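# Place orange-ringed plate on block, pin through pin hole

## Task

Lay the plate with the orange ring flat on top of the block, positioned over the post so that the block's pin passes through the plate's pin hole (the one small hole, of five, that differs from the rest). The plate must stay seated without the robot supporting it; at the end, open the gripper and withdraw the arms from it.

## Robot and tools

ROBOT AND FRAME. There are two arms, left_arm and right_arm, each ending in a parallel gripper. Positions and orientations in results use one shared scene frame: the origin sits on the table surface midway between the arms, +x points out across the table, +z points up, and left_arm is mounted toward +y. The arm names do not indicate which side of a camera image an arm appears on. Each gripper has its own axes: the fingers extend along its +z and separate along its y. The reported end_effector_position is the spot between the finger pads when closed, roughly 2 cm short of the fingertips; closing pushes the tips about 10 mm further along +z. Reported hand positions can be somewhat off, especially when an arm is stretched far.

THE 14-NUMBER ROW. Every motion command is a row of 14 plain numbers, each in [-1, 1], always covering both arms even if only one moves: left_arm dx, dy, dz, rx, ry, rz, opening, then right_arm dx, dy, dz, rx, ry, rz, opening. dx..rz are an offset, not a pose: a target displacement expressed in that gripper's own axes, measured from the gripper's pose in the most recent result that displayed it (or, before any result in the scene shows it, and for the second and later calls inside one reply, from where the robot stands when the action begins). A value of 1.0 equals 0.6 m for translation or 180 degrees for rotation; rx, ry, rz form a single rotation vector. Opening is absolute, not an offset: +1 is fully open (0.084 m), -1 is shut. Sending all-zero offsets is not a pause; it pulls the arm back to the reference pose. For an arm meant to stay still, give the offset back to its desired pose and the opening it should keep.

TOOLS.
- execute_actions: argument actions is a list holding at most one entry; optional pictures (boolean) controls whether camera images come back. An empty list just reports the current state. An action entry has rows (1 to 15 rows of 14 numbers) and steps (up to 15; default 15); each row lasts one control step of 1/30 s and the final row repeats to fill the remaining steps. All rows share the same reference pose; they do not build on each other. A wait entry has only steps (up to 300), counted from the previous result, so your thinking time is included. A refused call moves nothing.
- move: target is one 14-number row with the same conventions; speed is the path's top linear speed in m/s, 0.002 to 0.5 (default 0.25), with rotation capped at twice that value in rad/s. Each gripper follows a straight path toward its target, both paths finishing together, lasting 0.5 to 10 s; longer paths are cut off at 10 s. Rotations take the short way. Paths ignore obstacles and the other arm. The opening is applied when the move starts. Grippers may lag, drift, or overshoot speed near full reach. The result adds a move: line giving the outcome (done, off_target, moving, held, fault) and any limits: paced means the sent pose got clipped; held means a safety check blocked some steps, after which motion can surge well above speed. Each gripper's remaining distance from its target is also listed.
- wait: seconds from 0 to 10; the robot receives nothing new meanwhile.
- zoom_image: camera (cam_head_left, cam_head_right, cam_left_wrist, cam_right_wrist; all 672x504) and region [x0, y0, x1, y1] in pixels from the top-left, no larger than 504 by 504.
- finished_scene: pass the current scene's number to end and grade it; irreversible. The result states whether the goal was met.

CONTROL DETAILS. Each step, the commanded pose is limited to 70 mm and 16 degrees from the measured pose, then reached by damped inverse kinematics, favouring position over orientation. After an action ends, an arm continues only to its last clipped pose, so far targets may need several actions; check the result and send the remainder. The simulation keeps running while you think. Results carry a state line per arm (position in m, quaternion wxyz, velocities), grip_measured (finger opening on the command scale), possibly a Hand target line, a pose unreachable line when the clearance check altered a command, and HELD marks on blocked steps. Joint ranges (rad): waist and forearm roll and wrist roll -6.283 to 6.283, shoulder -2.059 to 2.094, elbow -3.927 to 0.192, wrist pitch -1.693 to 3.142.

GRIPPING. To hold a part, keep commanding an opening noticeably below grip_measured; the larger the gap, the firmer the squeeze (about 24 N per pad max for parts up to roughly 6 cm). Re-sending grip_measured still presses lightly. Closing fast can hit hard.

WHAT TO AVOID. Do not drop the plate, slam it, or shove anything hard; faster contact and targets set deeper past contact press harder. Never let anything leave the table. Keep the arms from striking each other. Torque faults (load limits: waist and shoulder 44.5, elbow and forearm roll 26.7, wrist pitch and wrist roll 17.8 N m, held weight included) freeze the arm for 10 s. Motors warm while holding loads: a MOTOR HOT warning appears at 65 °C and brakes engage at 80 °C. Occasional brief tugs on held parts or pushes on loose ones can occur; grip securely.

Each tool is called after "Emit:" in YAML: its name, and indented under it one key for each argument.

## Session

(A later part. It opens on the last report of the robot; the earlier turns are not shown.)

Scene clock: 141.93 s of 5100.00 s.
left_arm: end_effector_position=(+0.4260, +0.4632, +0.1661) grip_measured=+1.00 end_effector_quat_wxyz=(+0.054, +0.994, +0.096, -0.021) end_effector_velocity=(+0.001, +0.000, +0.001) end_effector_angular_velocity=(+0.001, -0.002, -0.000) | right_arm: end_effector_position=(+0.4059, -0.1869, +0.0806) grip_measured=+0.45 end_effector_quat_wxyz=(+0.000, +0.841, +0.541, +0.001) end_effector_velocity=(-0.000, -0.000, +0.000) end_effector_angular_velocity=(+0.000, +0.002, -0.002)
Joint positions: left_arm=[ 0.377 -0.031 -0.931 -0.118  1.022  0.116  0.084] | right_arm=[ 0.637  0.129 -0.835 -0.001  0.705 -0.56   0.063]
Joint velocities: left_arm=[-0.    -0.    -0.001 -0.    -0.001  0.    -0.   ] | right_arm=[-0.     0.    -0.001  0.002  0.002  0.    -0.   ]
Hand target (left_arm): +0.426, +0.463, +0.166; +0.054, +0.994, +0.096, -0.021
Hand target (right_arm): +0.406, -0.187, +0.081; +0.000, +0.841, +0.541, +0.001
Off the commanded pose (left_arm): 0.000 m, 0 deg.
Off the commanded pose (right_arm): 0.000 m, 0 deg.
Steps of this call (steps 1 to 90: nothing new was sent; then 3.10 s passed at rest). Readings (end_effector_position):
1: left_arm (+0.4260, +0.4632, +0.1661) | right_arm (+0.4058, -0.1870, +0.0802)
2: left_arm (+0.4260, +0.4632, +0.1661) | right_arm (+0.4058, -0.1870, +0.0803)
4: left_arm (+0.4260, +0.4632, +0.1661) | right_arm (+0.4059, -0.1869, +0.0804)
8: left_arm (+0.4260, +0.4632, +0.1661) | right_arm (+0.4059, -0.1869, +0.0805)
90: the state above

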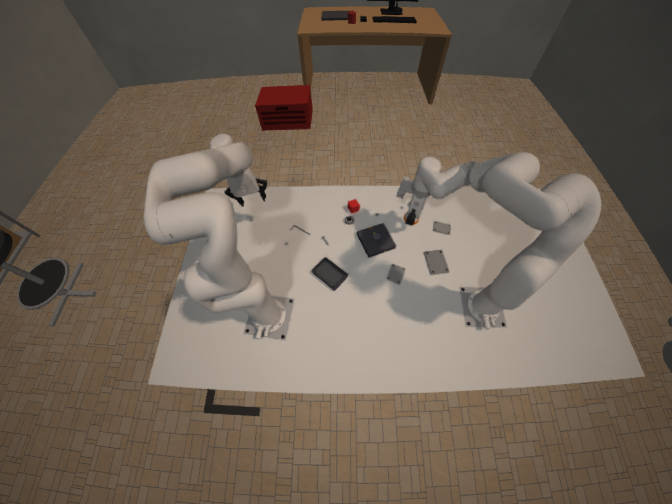

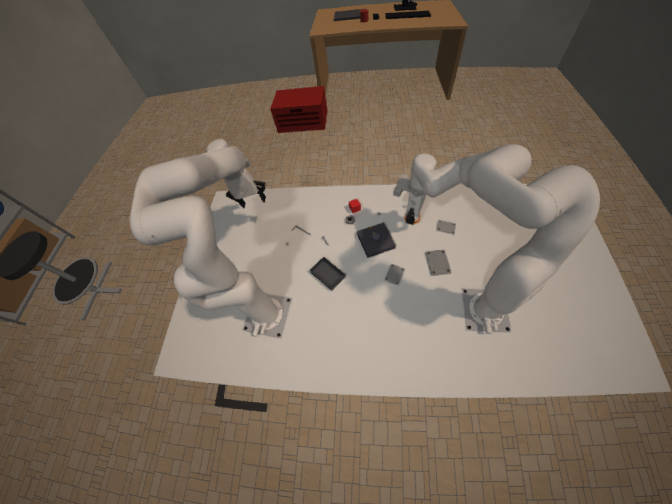

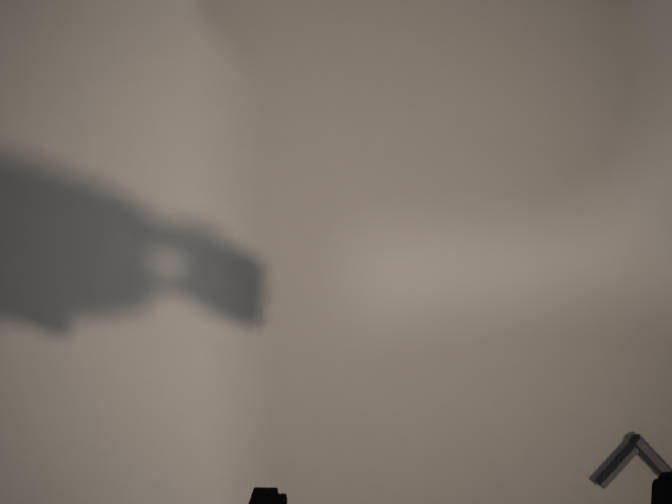

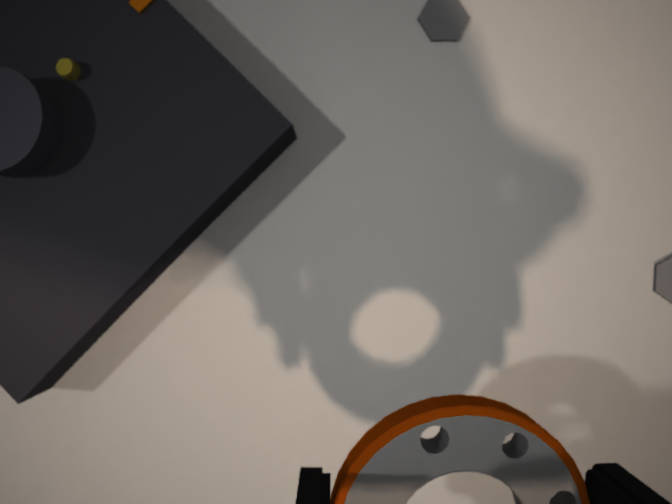

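Emit:
move:
  target: [0,0,0,0,0,0,1, 0.1757,-0.2202,0.0143,0,0,0.0933,-0.3]
  speed: 0.12

Emit:
execute_actions:
  actions:
    - {"steps":20}

Scene clock: 147.17 s of 5100.00 s.
left_arm: end_effector_position=(+0.4260, +0.4632, +0.1661) grip_measured=+1.00 end_effector_quat_wxyz=(+0.054, +0.994, +0.096, -0.021) end_effector_velocity=(-0.000, +0.000, -0.000) end_effector_angular_velocity=(-0.001, +0.000, +0.001) | right_arm: end_effector_position=(+0.3298, -0.0365, +0.0720) grip_measured=+0.45 end_effector_quat_wxyz=(+0.000, +0.911, +0.413, +0.001) end_effector_velocity=(-0.001, +0.001, -0.000) end_effector_angular_velocity=(-0.002, +0.002, -0.006)
Joint positions: left_arm=[ 0.377 -0.031 -0.931 -0.118  1.022  0.116  0.084] | right_arm=[ 0.982  0.286 -1.023 -0.002  0.736  0.079  0.063]
Joint velocities: left_arm=[ 0.001  0.     0.001 -0.002 -0.     0.    -0.   ] | right_arm=[ 0.003  0.003 -0.005  0.001  0.003  0.008  0.   ]
Hand target (left_arm): +0.426, +0.463, +0.166; +0.054, +0.994, +0.096, -0.021
Hand target (right_arm): +0.330, -0.036, +0.072; +0.000, +0.911, +0.413, +0.001
Off the commanded pose (left_arm): 0.000 m, 0 deg.
Off the commanded pose (right_arm): 0.000 m, 0 deg.
After step 90, 0.40 s passed at rest.
move: done

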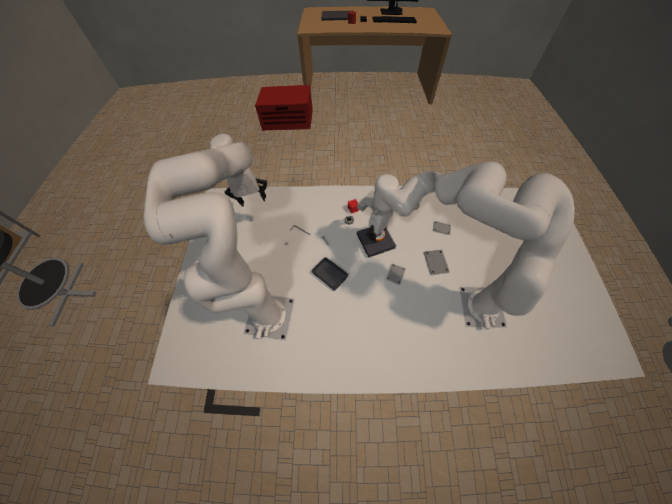

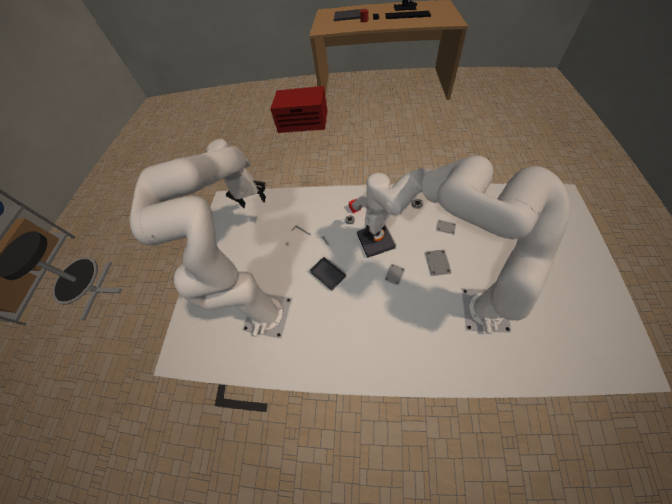

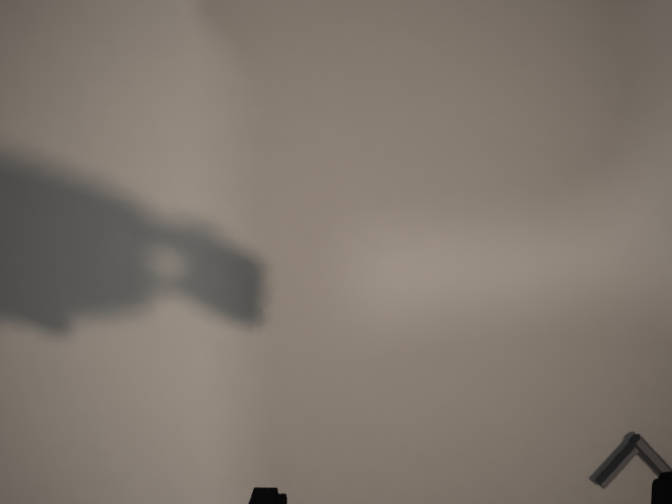

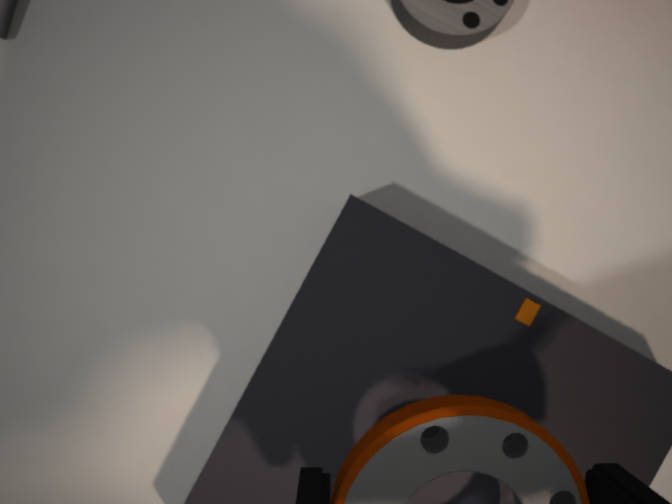

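Scene clock: 147.83 s of 5100.00 s.
left_arm: end_effector_position=(+0.4260, +0.4632, +0.1661) grip_measured=+1.00 end_effector_quat_wxyz=(+0.054, +0.994, +0.096, -0.021) end_effector_velocity=(-0.000, +0.000, -0.001) end_effector_angular_velocity=(-0.000, +0.002, +0.001) | right_arm: end_effector_position=(+0.3296, -0.0362, +0.0720) grip_measured=+0.45 end_effector_quat_wxyz=(+0.000, +0.911, +0.413, +0.001) end_effector_velocity=(+0.000, -0.000, +0.000) end_effector_angular_velocity=(-0.001, -0.000, +0.001)
Joint positions: left_arm=[ 0.377 -0.031 -0.931 -0.118  1.022  0.116  0.084] | right_arm=[ 0.982  0.287 -1.024 -0.002  0.736  0.08   0.063]
Joint velocities: left_arm=[ 0.     0.001  0.     0.     0.001 -0.001  0.   ] | right_arm=[-0.001  0.    -0.001 -0.001  0.001 -0.001  0.   ]
Hand target (left_arm): +0.426, +0.463, +0.166; +0.054, +0.994, +0.096, -0.021
Hand target (right_arm): +0.330, -0.036, +0.072; +0.000, +0.911, +0.413, +0.001
Off the commanded pose (left_arm): 0.000 m, 0 deg.
Off the commanded pose (right_arm): 0.000 m, 0 deg.
Steps of this call (steps 1 to 20: nothing new was sent). Readings (end_effector_position):
1: left_arm (+0.4260, +0.4632, +0.1661) | right_arm (+0.3297, -0.0365, +0.0720)
2: left_arm (+0.4260, +0.4632, +0.1661) | right_arm (+0.3297, -0.0364, +0.0720)
4: left_arm (+0.4260, +0.4632, +0.1661) | right_arm (+0.3297, -0.0363, +0.0720)
8: left_arm (+0.4260, +0.4632, +0.1661) | right_arm (+0.3296, -0.0363, +0.0720)
20: the state above

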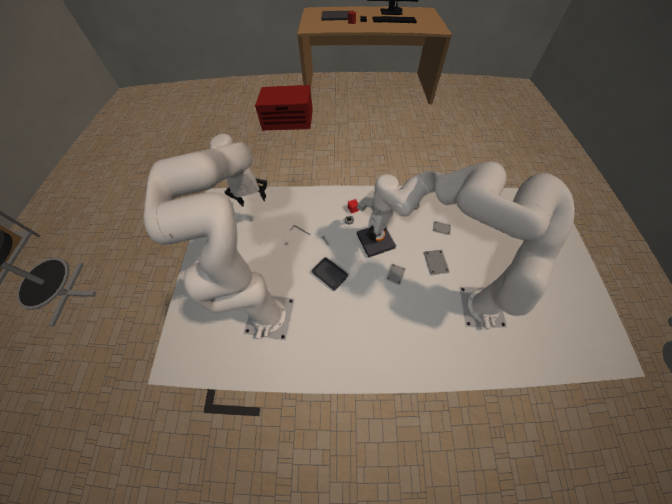

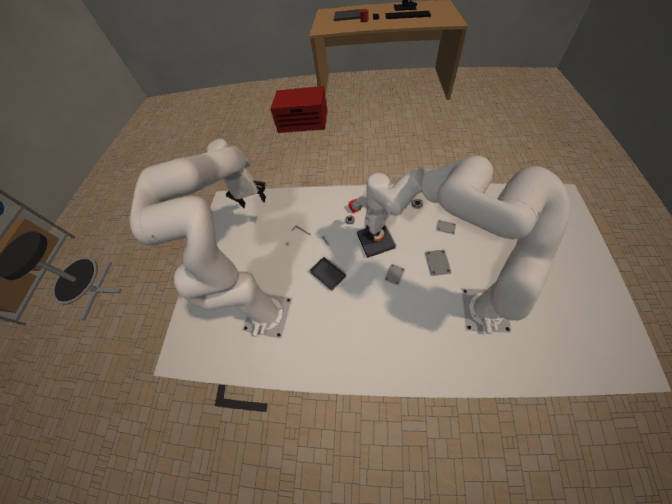

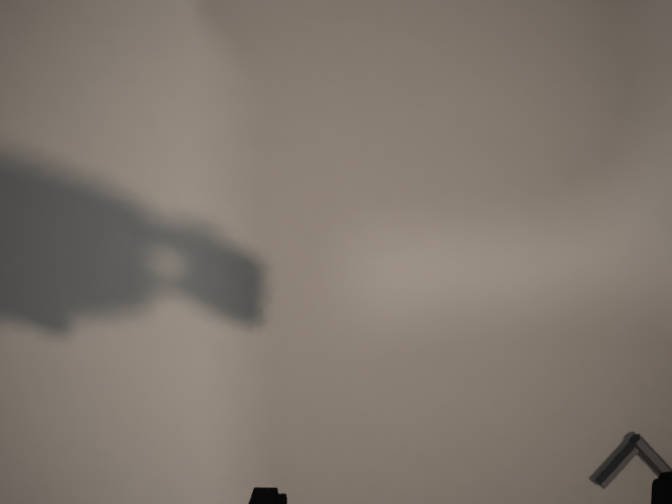

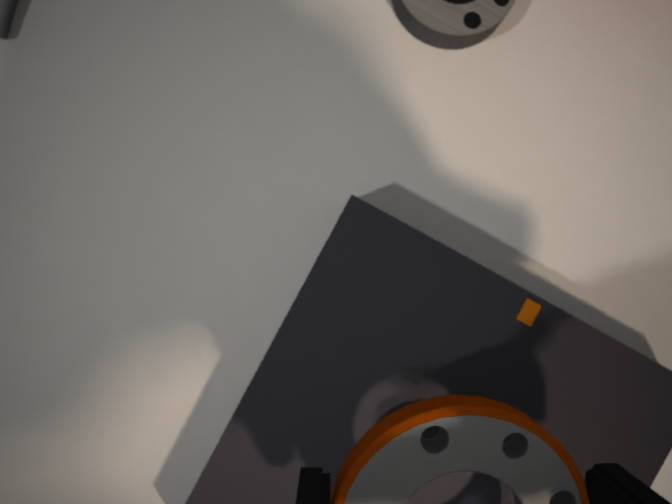

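Emit:
move:
  target: [0,0,0,0,0,0,1, -0.0002,-0.00025,0.0167,0,0,0,-0.3]
  speed: 0.02

Emit:
zoom_image:
  camera: "cam_right_wrist"
  region: [300, 254, 672, 504]

Scene clock: 151.60 s of 5100.00 s.
left_arm: end_effector_position=(+0.4260, +0.4632, +0.1661) grip_measured=+1.00 end_effector_quat_wxyz=(+0.054, +0.994, +0.096, -0.021) end_effector_velocity=(+0.000, -0.000, +0.001) end_effector_angular_velocity=(+0.001, -0.001, -0.001) | right_arm: end_effector_position=(+0.3294, -0.0362, +0.0621) grip_measured=+0.45 end_effector_quat_wxyz=(+0.000, +0.911, +0.413, +0.001) end_effector_velocity=(+0.002, -0.000, +0.000) end_effector_angular_velocity=(+0.002, -0.004, -0.001)
Joint positions: left_arm=[ 0.377 -0.031 -0.931 -0.118  1.022  0.116  0.084] | right_arm=[ 0.983  0.306 -1.018 -0.002  0.711  0.08   0.063]
Joint velocities: left_arm=[-0.001 -0.001 -0.001  0.     0.    -0.    -0.   ] | right_arm=[-0.003  0.001 -0.001 -0.003 -0.004  0.    -0.   ]
Hand target (left_arm): +0.426, +0.463, +0.166; +0.054, +0.994, +0.096, -0.021
Hand target (right_arm): +0.329, -0.036, +0.062; +0.000, +0.911, +0.413, +0.001
Off the commanded pose (left_arm): 0.000 m, 0 deg.
Off the commanded pose (right_arm): 0.000 m, 0 deg.
move: done

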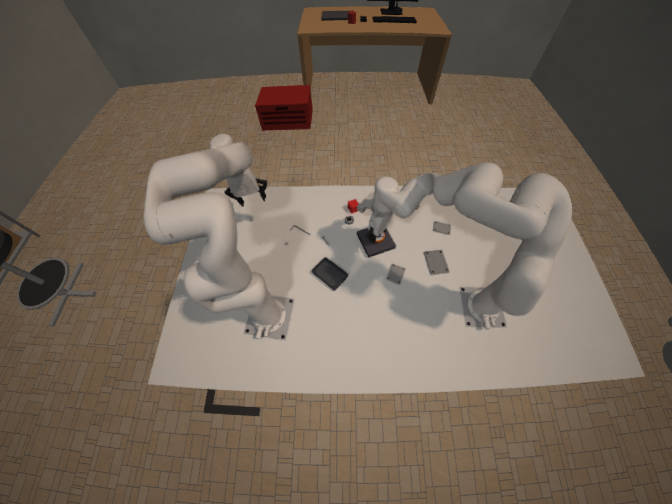

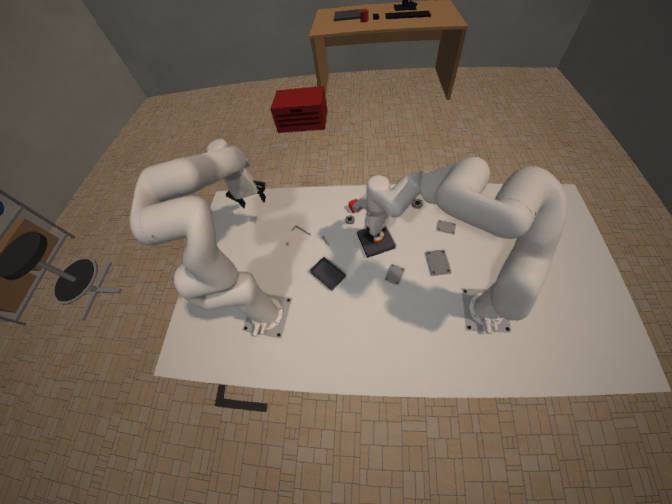

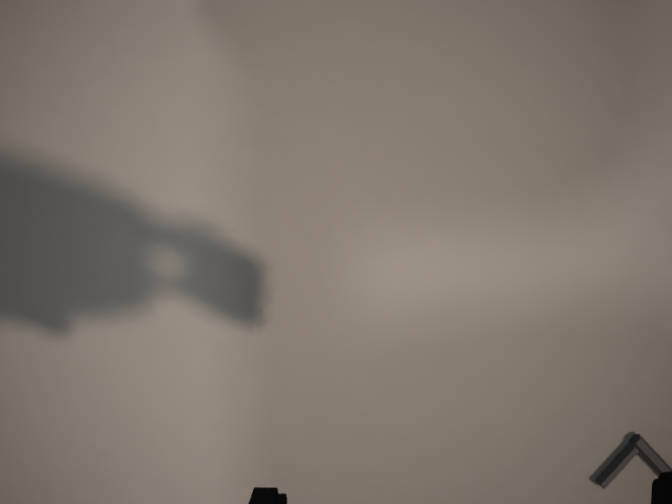

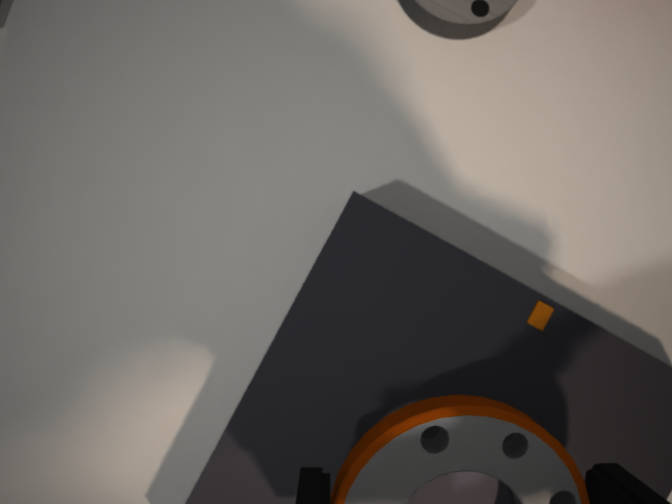

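Region (300, 254, 672, 504) of cam_right_wrist's 672x504 image, scaled by 1.355, with more detail than that image has; it fills the top 339 rows of this view, and the rest is white.

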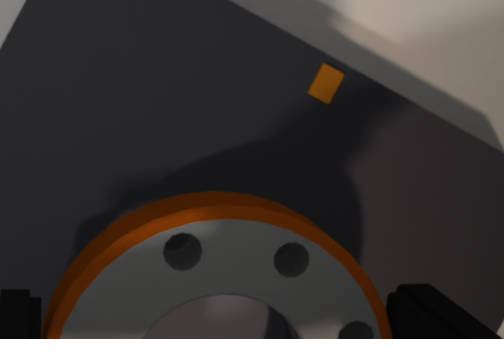

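Descend 5 mm slowly.

Emit:
move:
  target: [0,0,0,0,0,0,1, 0,0,0.0083,0,0,0,-0.3]
  speed: 0.005

Scene clock: 153.90 s of 5100.00 s.
left_arm: end_effector_position=(+0.4260, +0.4632, +0.1661) grip_measured=+1.00 end_effector_quat_wxyz=(+0.054, +0.994, +0.096, -0.021) end_effector_velocity=(+0.000, -0.001, -0.000) end_effector_angular_velocity=(-0.002, -0.001, -0.000) | right_arm: end_effector_position=(+0.3294, -0.0362, +0.0571) grip_measured=+0.45 end_effector_quat_wxyz=(+0.000, +0.911, +0.413, +0.001) end_effector_velocity=(+0.000, +0.000, +0.000) end_effector_angular_velocity=(+0.002, -0.000, -0.000)
Joint positions: left_arm=[ 0.377 -0.031 -0.931 -0.118  1.022  0.116  0.084] | right_arm=[ 0.983  0.317 -1.016 -0.002  0.698  0.08   0.063]
Joint velocities: left_arm=[-0.001  0.    -0.    -0.003 -0.001  0.001  0.   ] | right_arm=[-0.     0.    -0.     0.001 -0.002 -0.001  0.   ]
Hand target (left_arm): +0.426, +0.463, +0.166; +0.054, +0.994, +0.096, -0.021
Hand target (right_arm): +0.329, -0.036, +0.057; +0.000, +0.911, +0.413, +0.001
Off the commanded pose (left_arm): 0.000 m, 0 deg.
Off the commanded pose (right_arm): 0.000 m, 0 deg.
move: done

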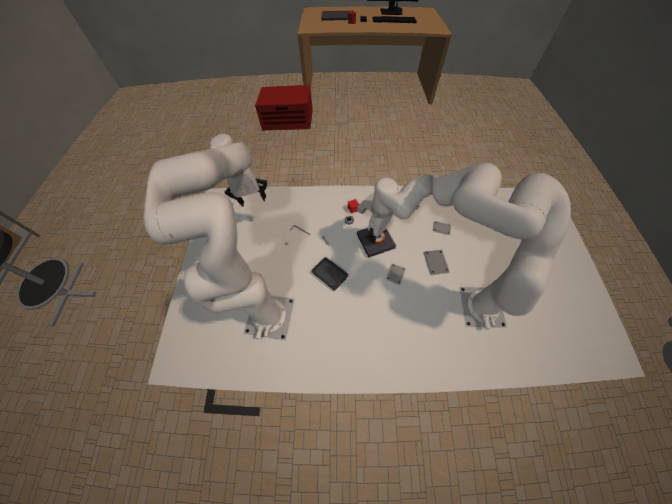

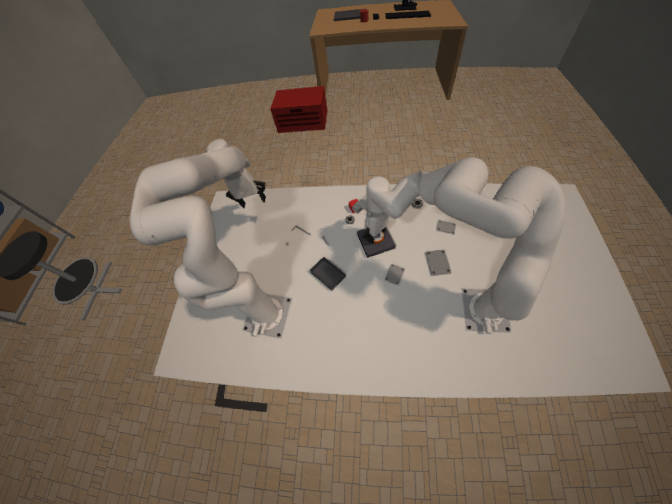

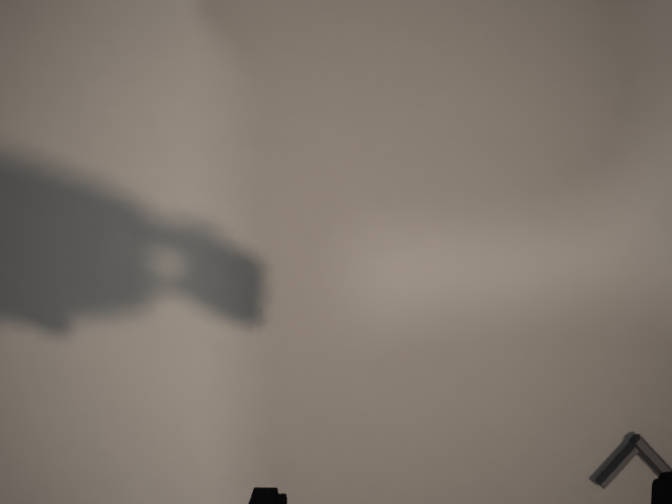

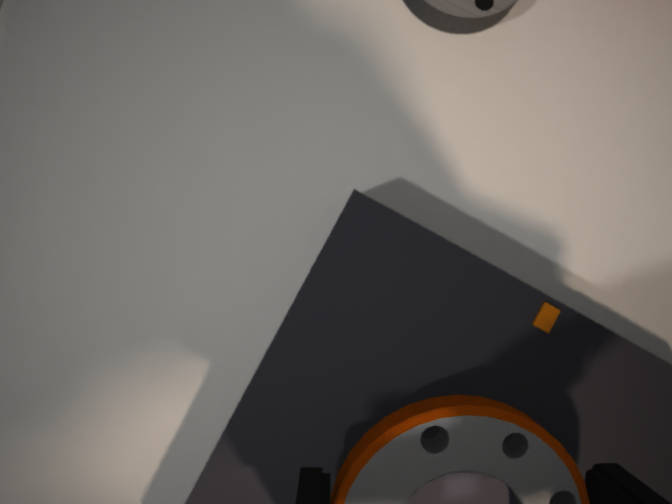

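Emit:
move:
  target: [0,0,0,0,0,0,1, 0,0,0.0067,0,0,0,-0.3]
  speed: 0.005

Emit:
zoom_image:
  camera: "cam_right_wrist"
  region: [380, 380, 620, 504]

Scene clock: 156.83 s of 5100.00 s.
left_arm: end_effector_position=(+0.4260, +0.4632, +0.1661) grip_measured=+1.00 end_effector_quat_wxyz=(+0.054, +0.994, +0.096, -0.021) end_effector_velocity=(+0.001, -0.000, +0.001) end_effector_angular_velocity=(-0.001, -0.002, +0.001) | right_arm: end_effector_position=(+0.3294, -0.0362, +0.0532) grip_measured=+0.45 end_effector_quat_wxyz=(+0.000, +0.911, +0.413, +0.001) end_effector_velocity=(-0.001, +0.000, -0.000) end_effector_angular_velocity=(-0.000, +0.001, +0.001)
Joint positions: left_arm=[ 0.377 -0.031 -0.931 -0.118  1.022  0.116  0.084] | right_arm=[ 0.983  0.325 -1.015 -0.002  0.688  0.08   0.063]
Joint velocities: left_arm=[-0.    -0.001 -0.002 -0.002  0.001  0.    -0.   ] | right_arm=[ 0.001  0.    -0.     0.     0.     0.     0.   ]
Hand target (left_arm): +0.426, +0.463, +0.166; +0.054, +0.994, +0.096, -0.021
Hand target (right_arm): +0.329, -0.036, +0.053; +0.000, +0.911, +0.413, +0.001
Off the commanded pose (left_arm): 0.000 m, 0 deg.
Off the commanded pose (right_arm): 0.000 m, 0 deg.
move: done

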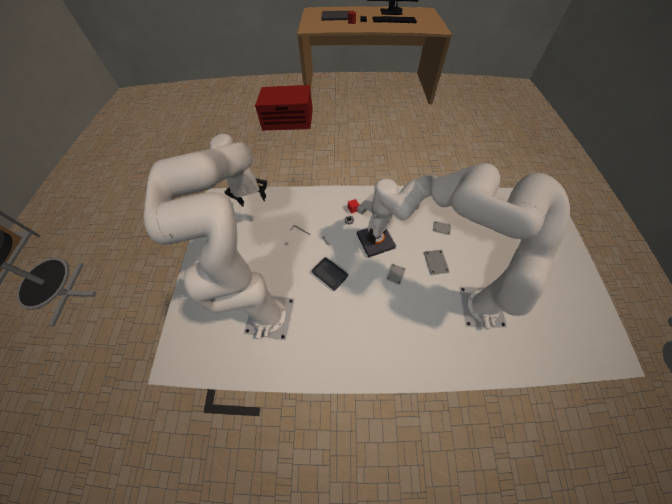

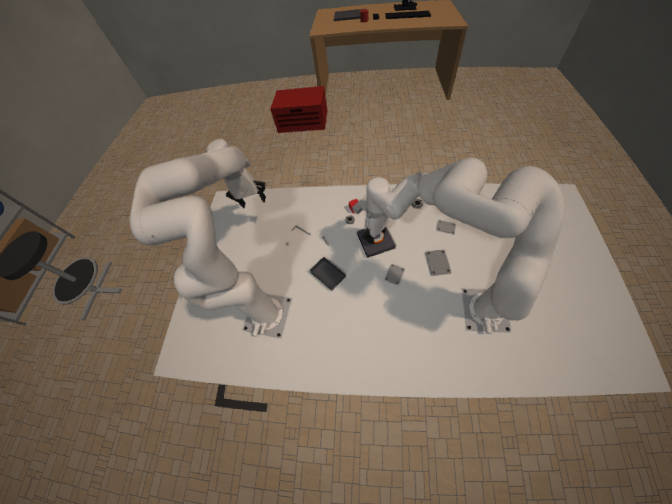

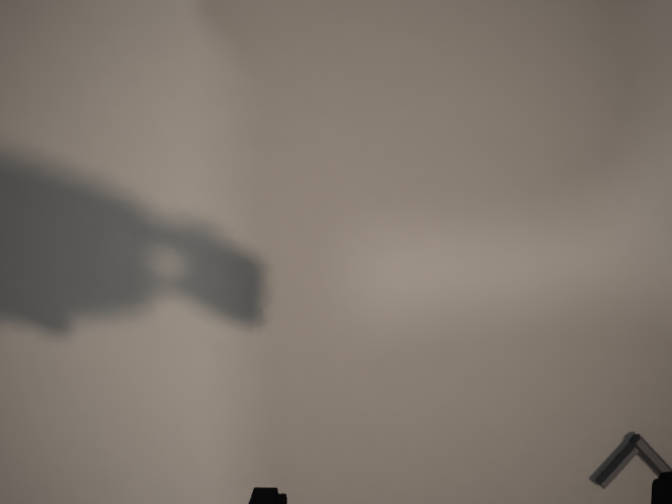

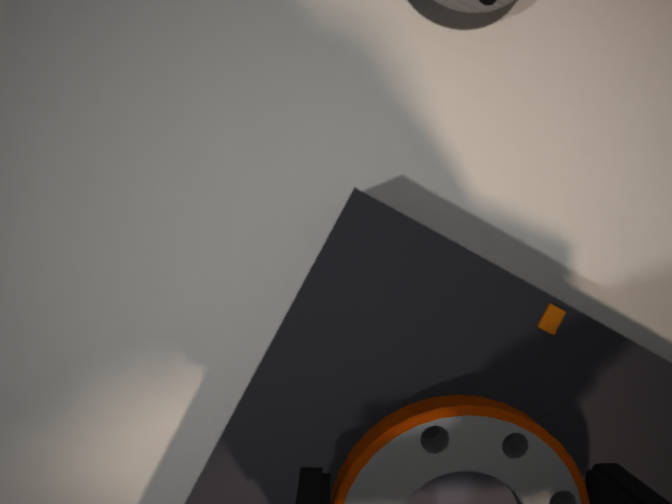

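Region (380, 380, 620, 504) of cam_right_wrist's 672x504 image, scaled by 2.100, with more detail than that image has; it fills the top 260 rows of this view, and the rest is white.

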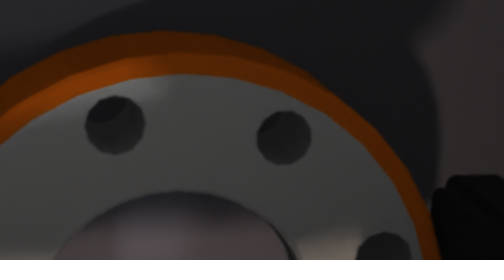

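Post is in the hole. Continue.

Emit:
move:
  target: [0,0,0,0,0,0,1, 0,0,0.0058,0,0,0,-0.3]
  speed: 0.004

Emit:
zoom_image:
  camera: "cam_right_wrist"
  region: [380, 380, 620, 504]

Scene clock: 160.20 s of 5100.00 s.
left_arm: end_effector_position=(+0.4260, +0.4632, +0.1661) grip_measured=+1.00 end_effector_quat_wxyz=(+0.054, +0.994, +0.096, -0.021) end_effector_velocity=(-0.000, -0.000, -0.000) end_effector_angular_velocity=(-0.001, +0.000, +0.000) | right_arm: end_effector_position=(+0.3294, -0.0362, +0.0497) grip_measured=+0.45 end_effector_quat_wxyz=(+0.000, +0.911, +0.413, +0.001) end_effector_velocity=(-0.000, +0.000, -0.000) end_effector_angular_velocity=(+0.001, -0.001, +0.000)
Joint positions: left_arm=[ 0.377 -0.031 -0.931 -0.118  1.022  0.116  0.084] | right_arm=[ 0.983  0.332 -1.013 -0.002  0.68   0.08   0.063]
Joint velocities: left_arm=[-0.     0.     0.001 -0.002 -0.001  0.    -0.   ] | right_arm=[ 0.001  0.     0.     0.    -0.001  0.     0.   ]
Hand target (left_arm): +0.426, +0.463, +0.166; +0.054, +0.994, +0.096, -0.021
Hand target (right_arm): +0.329, -0.036, +0.050; +0.000, +0.911, +0.413, +0.001
Off the commanded pose (left_arm): 0.000 m, 0 deg.
Off the commanded pose (right_arm): 0.000 m, 0 deg.
move: done

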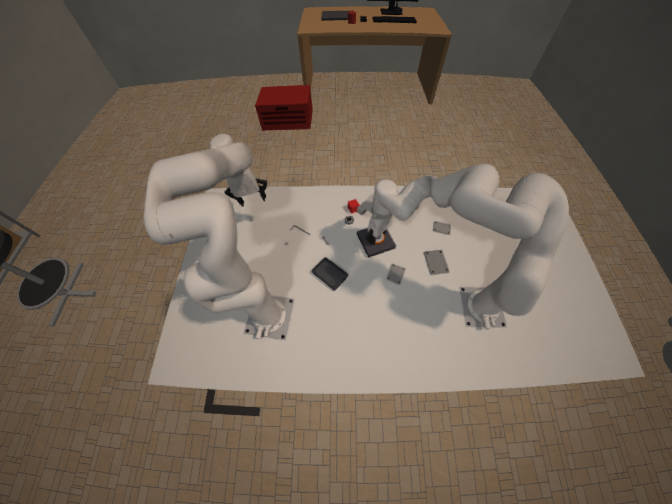

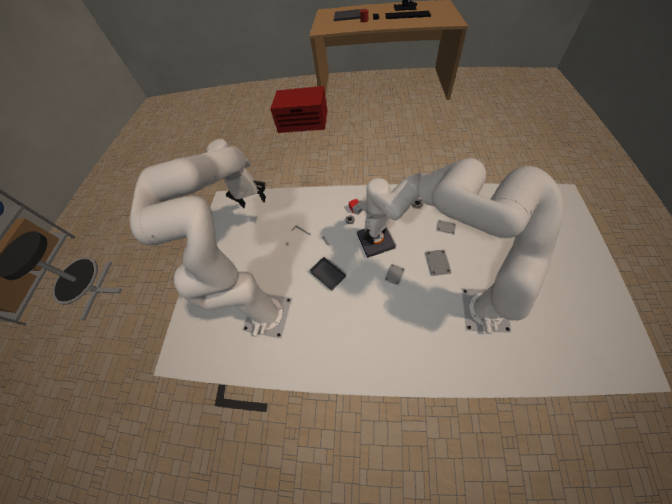

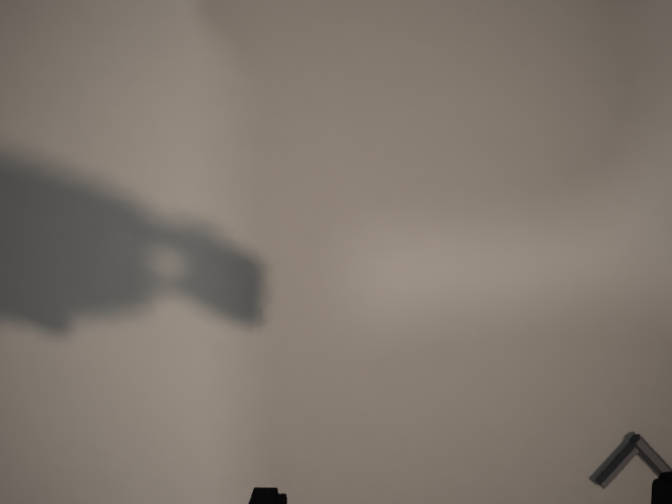

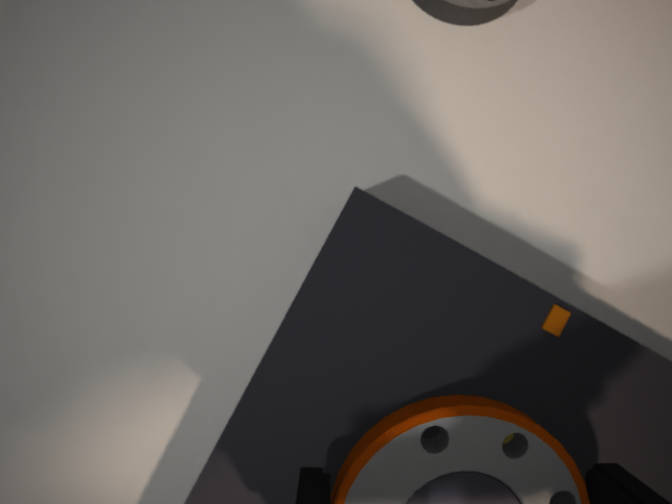

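Region (380, 380, 620, 504) of cam_right_wrist's 672x504 image, scaled by 2.100, with more detail than that image has; it fills the top 260 rows of this view, and the rest is white.

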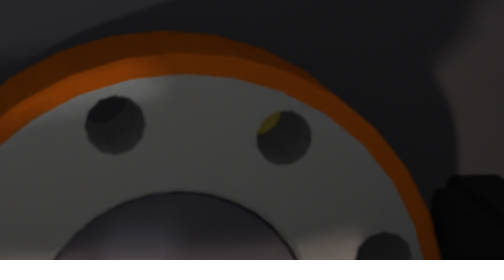

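Pin visible in the hole. Continue.

Emit:
move:
  target: [0,0,0,0,0,0,1, 0,0,0.0058,0,0,0,-0.3]
  speed: 0.004

Emit:
zoom_image:
  camera: "cam_right_wrist"
  region: [380, 380, 620, 504]

Scene clock: 163.53 s of 5100.00 s.
left_arm: end_effector_position=(+0.4260, +0.4632, +0.1661) grip_measured=+1.00 end_effector_quat_wxyz=(+0.054, +0.994, +0.096, -0.021) end_effector_velocity=(+0.000, -0.001, +0.000) end_effector_angular_velocity=(-0.000, -0.001, -0.001) | right_arm: end_effector_position=(+0.3297, -0.0358, +0.0471) grip_measured=+0.45 end_effector_quat_wxyz=(-0.000, +0.911, +0.413, +0.002) end_effector_velocity=(-0.000, +0.000, -0.003) end_effector_angular_velocity=(+0.001, +0.001, -0.002)
Joint positions: left_arm=[ 0.377 -0.031 -0.931 -0.118  1.022  0.116  0.084] | right_arm=[ 0.983  0.339 -1.013 -0.002  0.671  0.08   0.063]
Joint velocities: left_arm=[-0.001 -0.     0.    -0.001 -0.001 -0.     0.   ] | right_arm=[ 0.     0.007 -0.     0.002 -0.007  0.     0.001]
Hand target (left_arm): +0.426, +0.463, +0.166; +0.054, +0.994, +0.096, -0.021
Hand target (right_arm): +0.329, -0.036, +0.046; +0.000, +0.911, +0.413, +0.001
Off the commanded pose (left_arm): 0.000 m, 0 deg.
Off the commanded pose (right_arm): 0.001 m, 0 deg.
move: done

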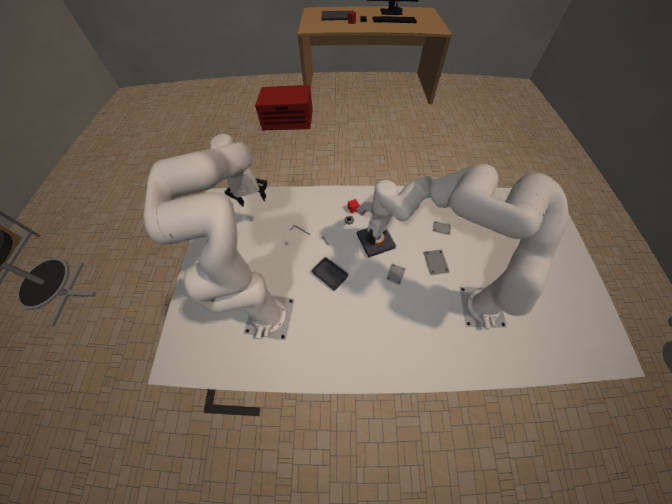

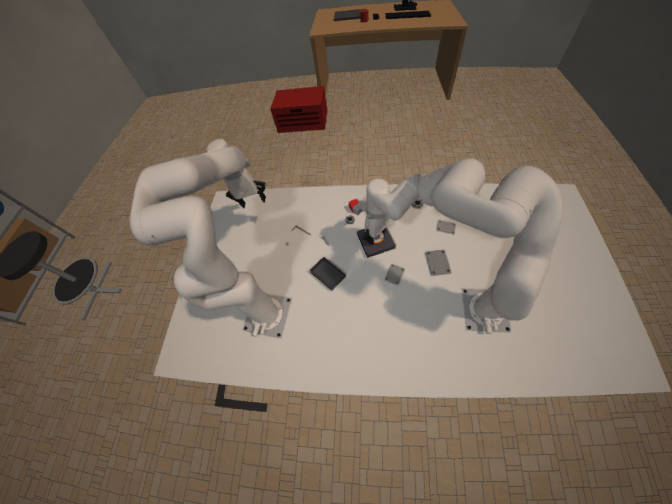

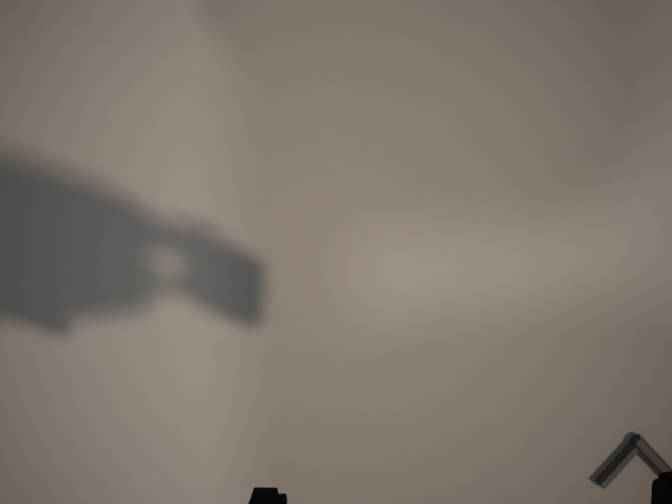

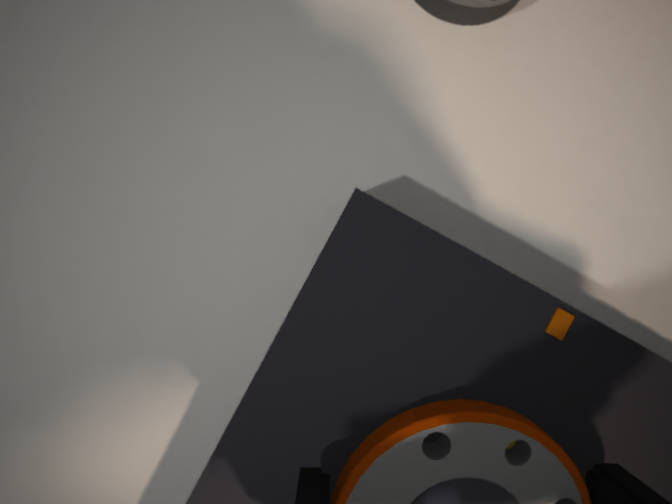

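Region (380, 380, 620, 504) of cam_right_wrist's 672x504 image, scaled by 2.100, with more detail than that image has; it fills the top 260 rows of this view, and the rest is white.

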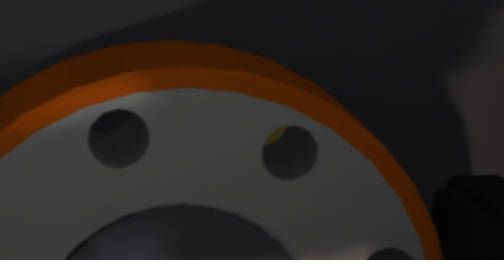

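Emit:
move:
  target: [0,0,0,0,0,0,1, -0.0008,0.0001,-0.005,0,0,0,-0.3]
  speed: 0.006

Emit:
zoom_image:
  camera: "cam_right_wrist"
  region: [380, 380, 620, 504]

Scene clock: 166.77 s of 5100.00 s.
left_arm: end_effector_position=(+0.4260, +0.4632, +0.1661) grip_measured=+1.00 end_effector_quat_wxyz=(+0.054, +0.994, +0.096, -0.021) end_effector_velocity=(+0.000, -0.000, +0.000) end_effector_angular_velocity=(+0.000, +0.000, -0.000) | right_arm: end_effector_position=(+0.3289, -0.0371, +0.0488) grip_measured=+0.45 end_effector_quat_wxyz=(+0.001, +0.911, +0.413, +0.000) end_effector_velocity=(+0.001, +0.001, +0.005) end_effector_angular_velocity=(+0.003, -0.003, +0.002)
Joint positions: left_arm=[ 0.377 -0.031 -0.931 -0.118  1.022  0.116  0.084] | right_arm=[ 0.982  0.333 -1.011 -0.002  0.678  0.08   0.063]
Joint velocities: left_arm=[-0.     0.    -0.001  0.     0.001 -0.     0.   ] | right_arm=[ 0.001 -0.01  -0.002 -0.001  0.007 -0.001  0.   ]
Hand target (left_arm): +0.426, +0.463, +0.166; +0.054, +0.994, +0.096, -0.021
Hand target (right_arm): +0.329, -0.036, +0.050; -0.000, +0.911, +0.413, +0.002
Off the commanded pose (left_arm): 0.000 m, 0 deg.
Off the commanded pose (right_arm): 0.002 m, 0 deg.
move: done

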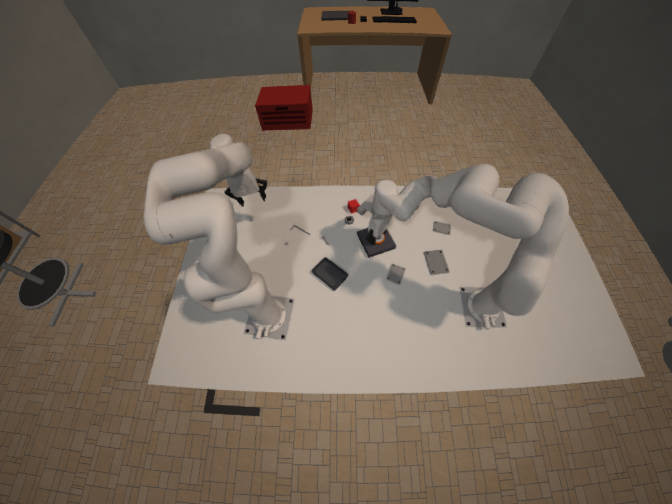

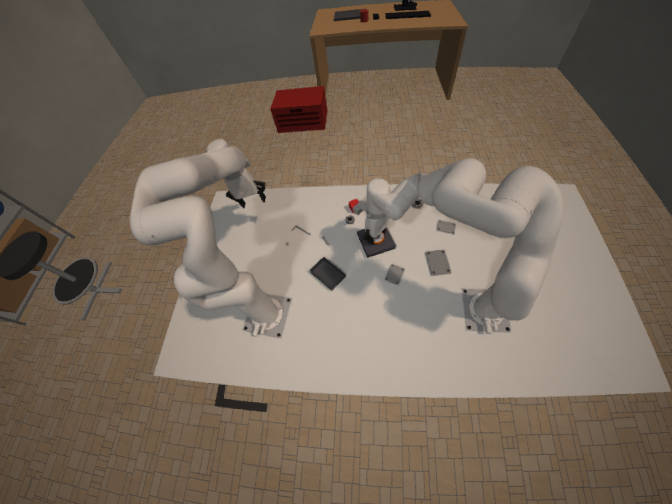

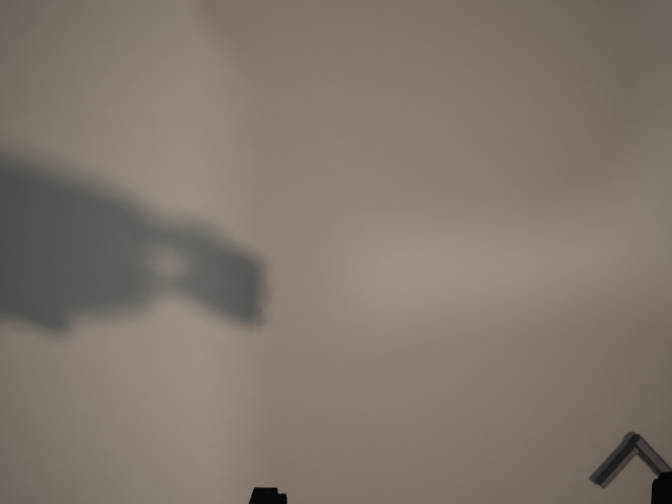

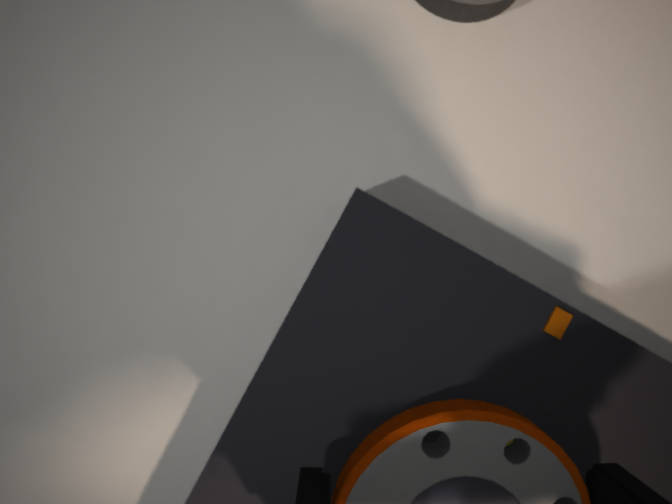

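Region (380, 380, 620, 504) of cam_right_wrist's 672x504 image, scaled by 2.100, with more detail than that image has; it fills the top 260 rows of this view, and the rest is white.

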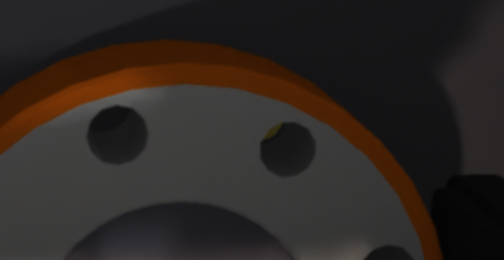

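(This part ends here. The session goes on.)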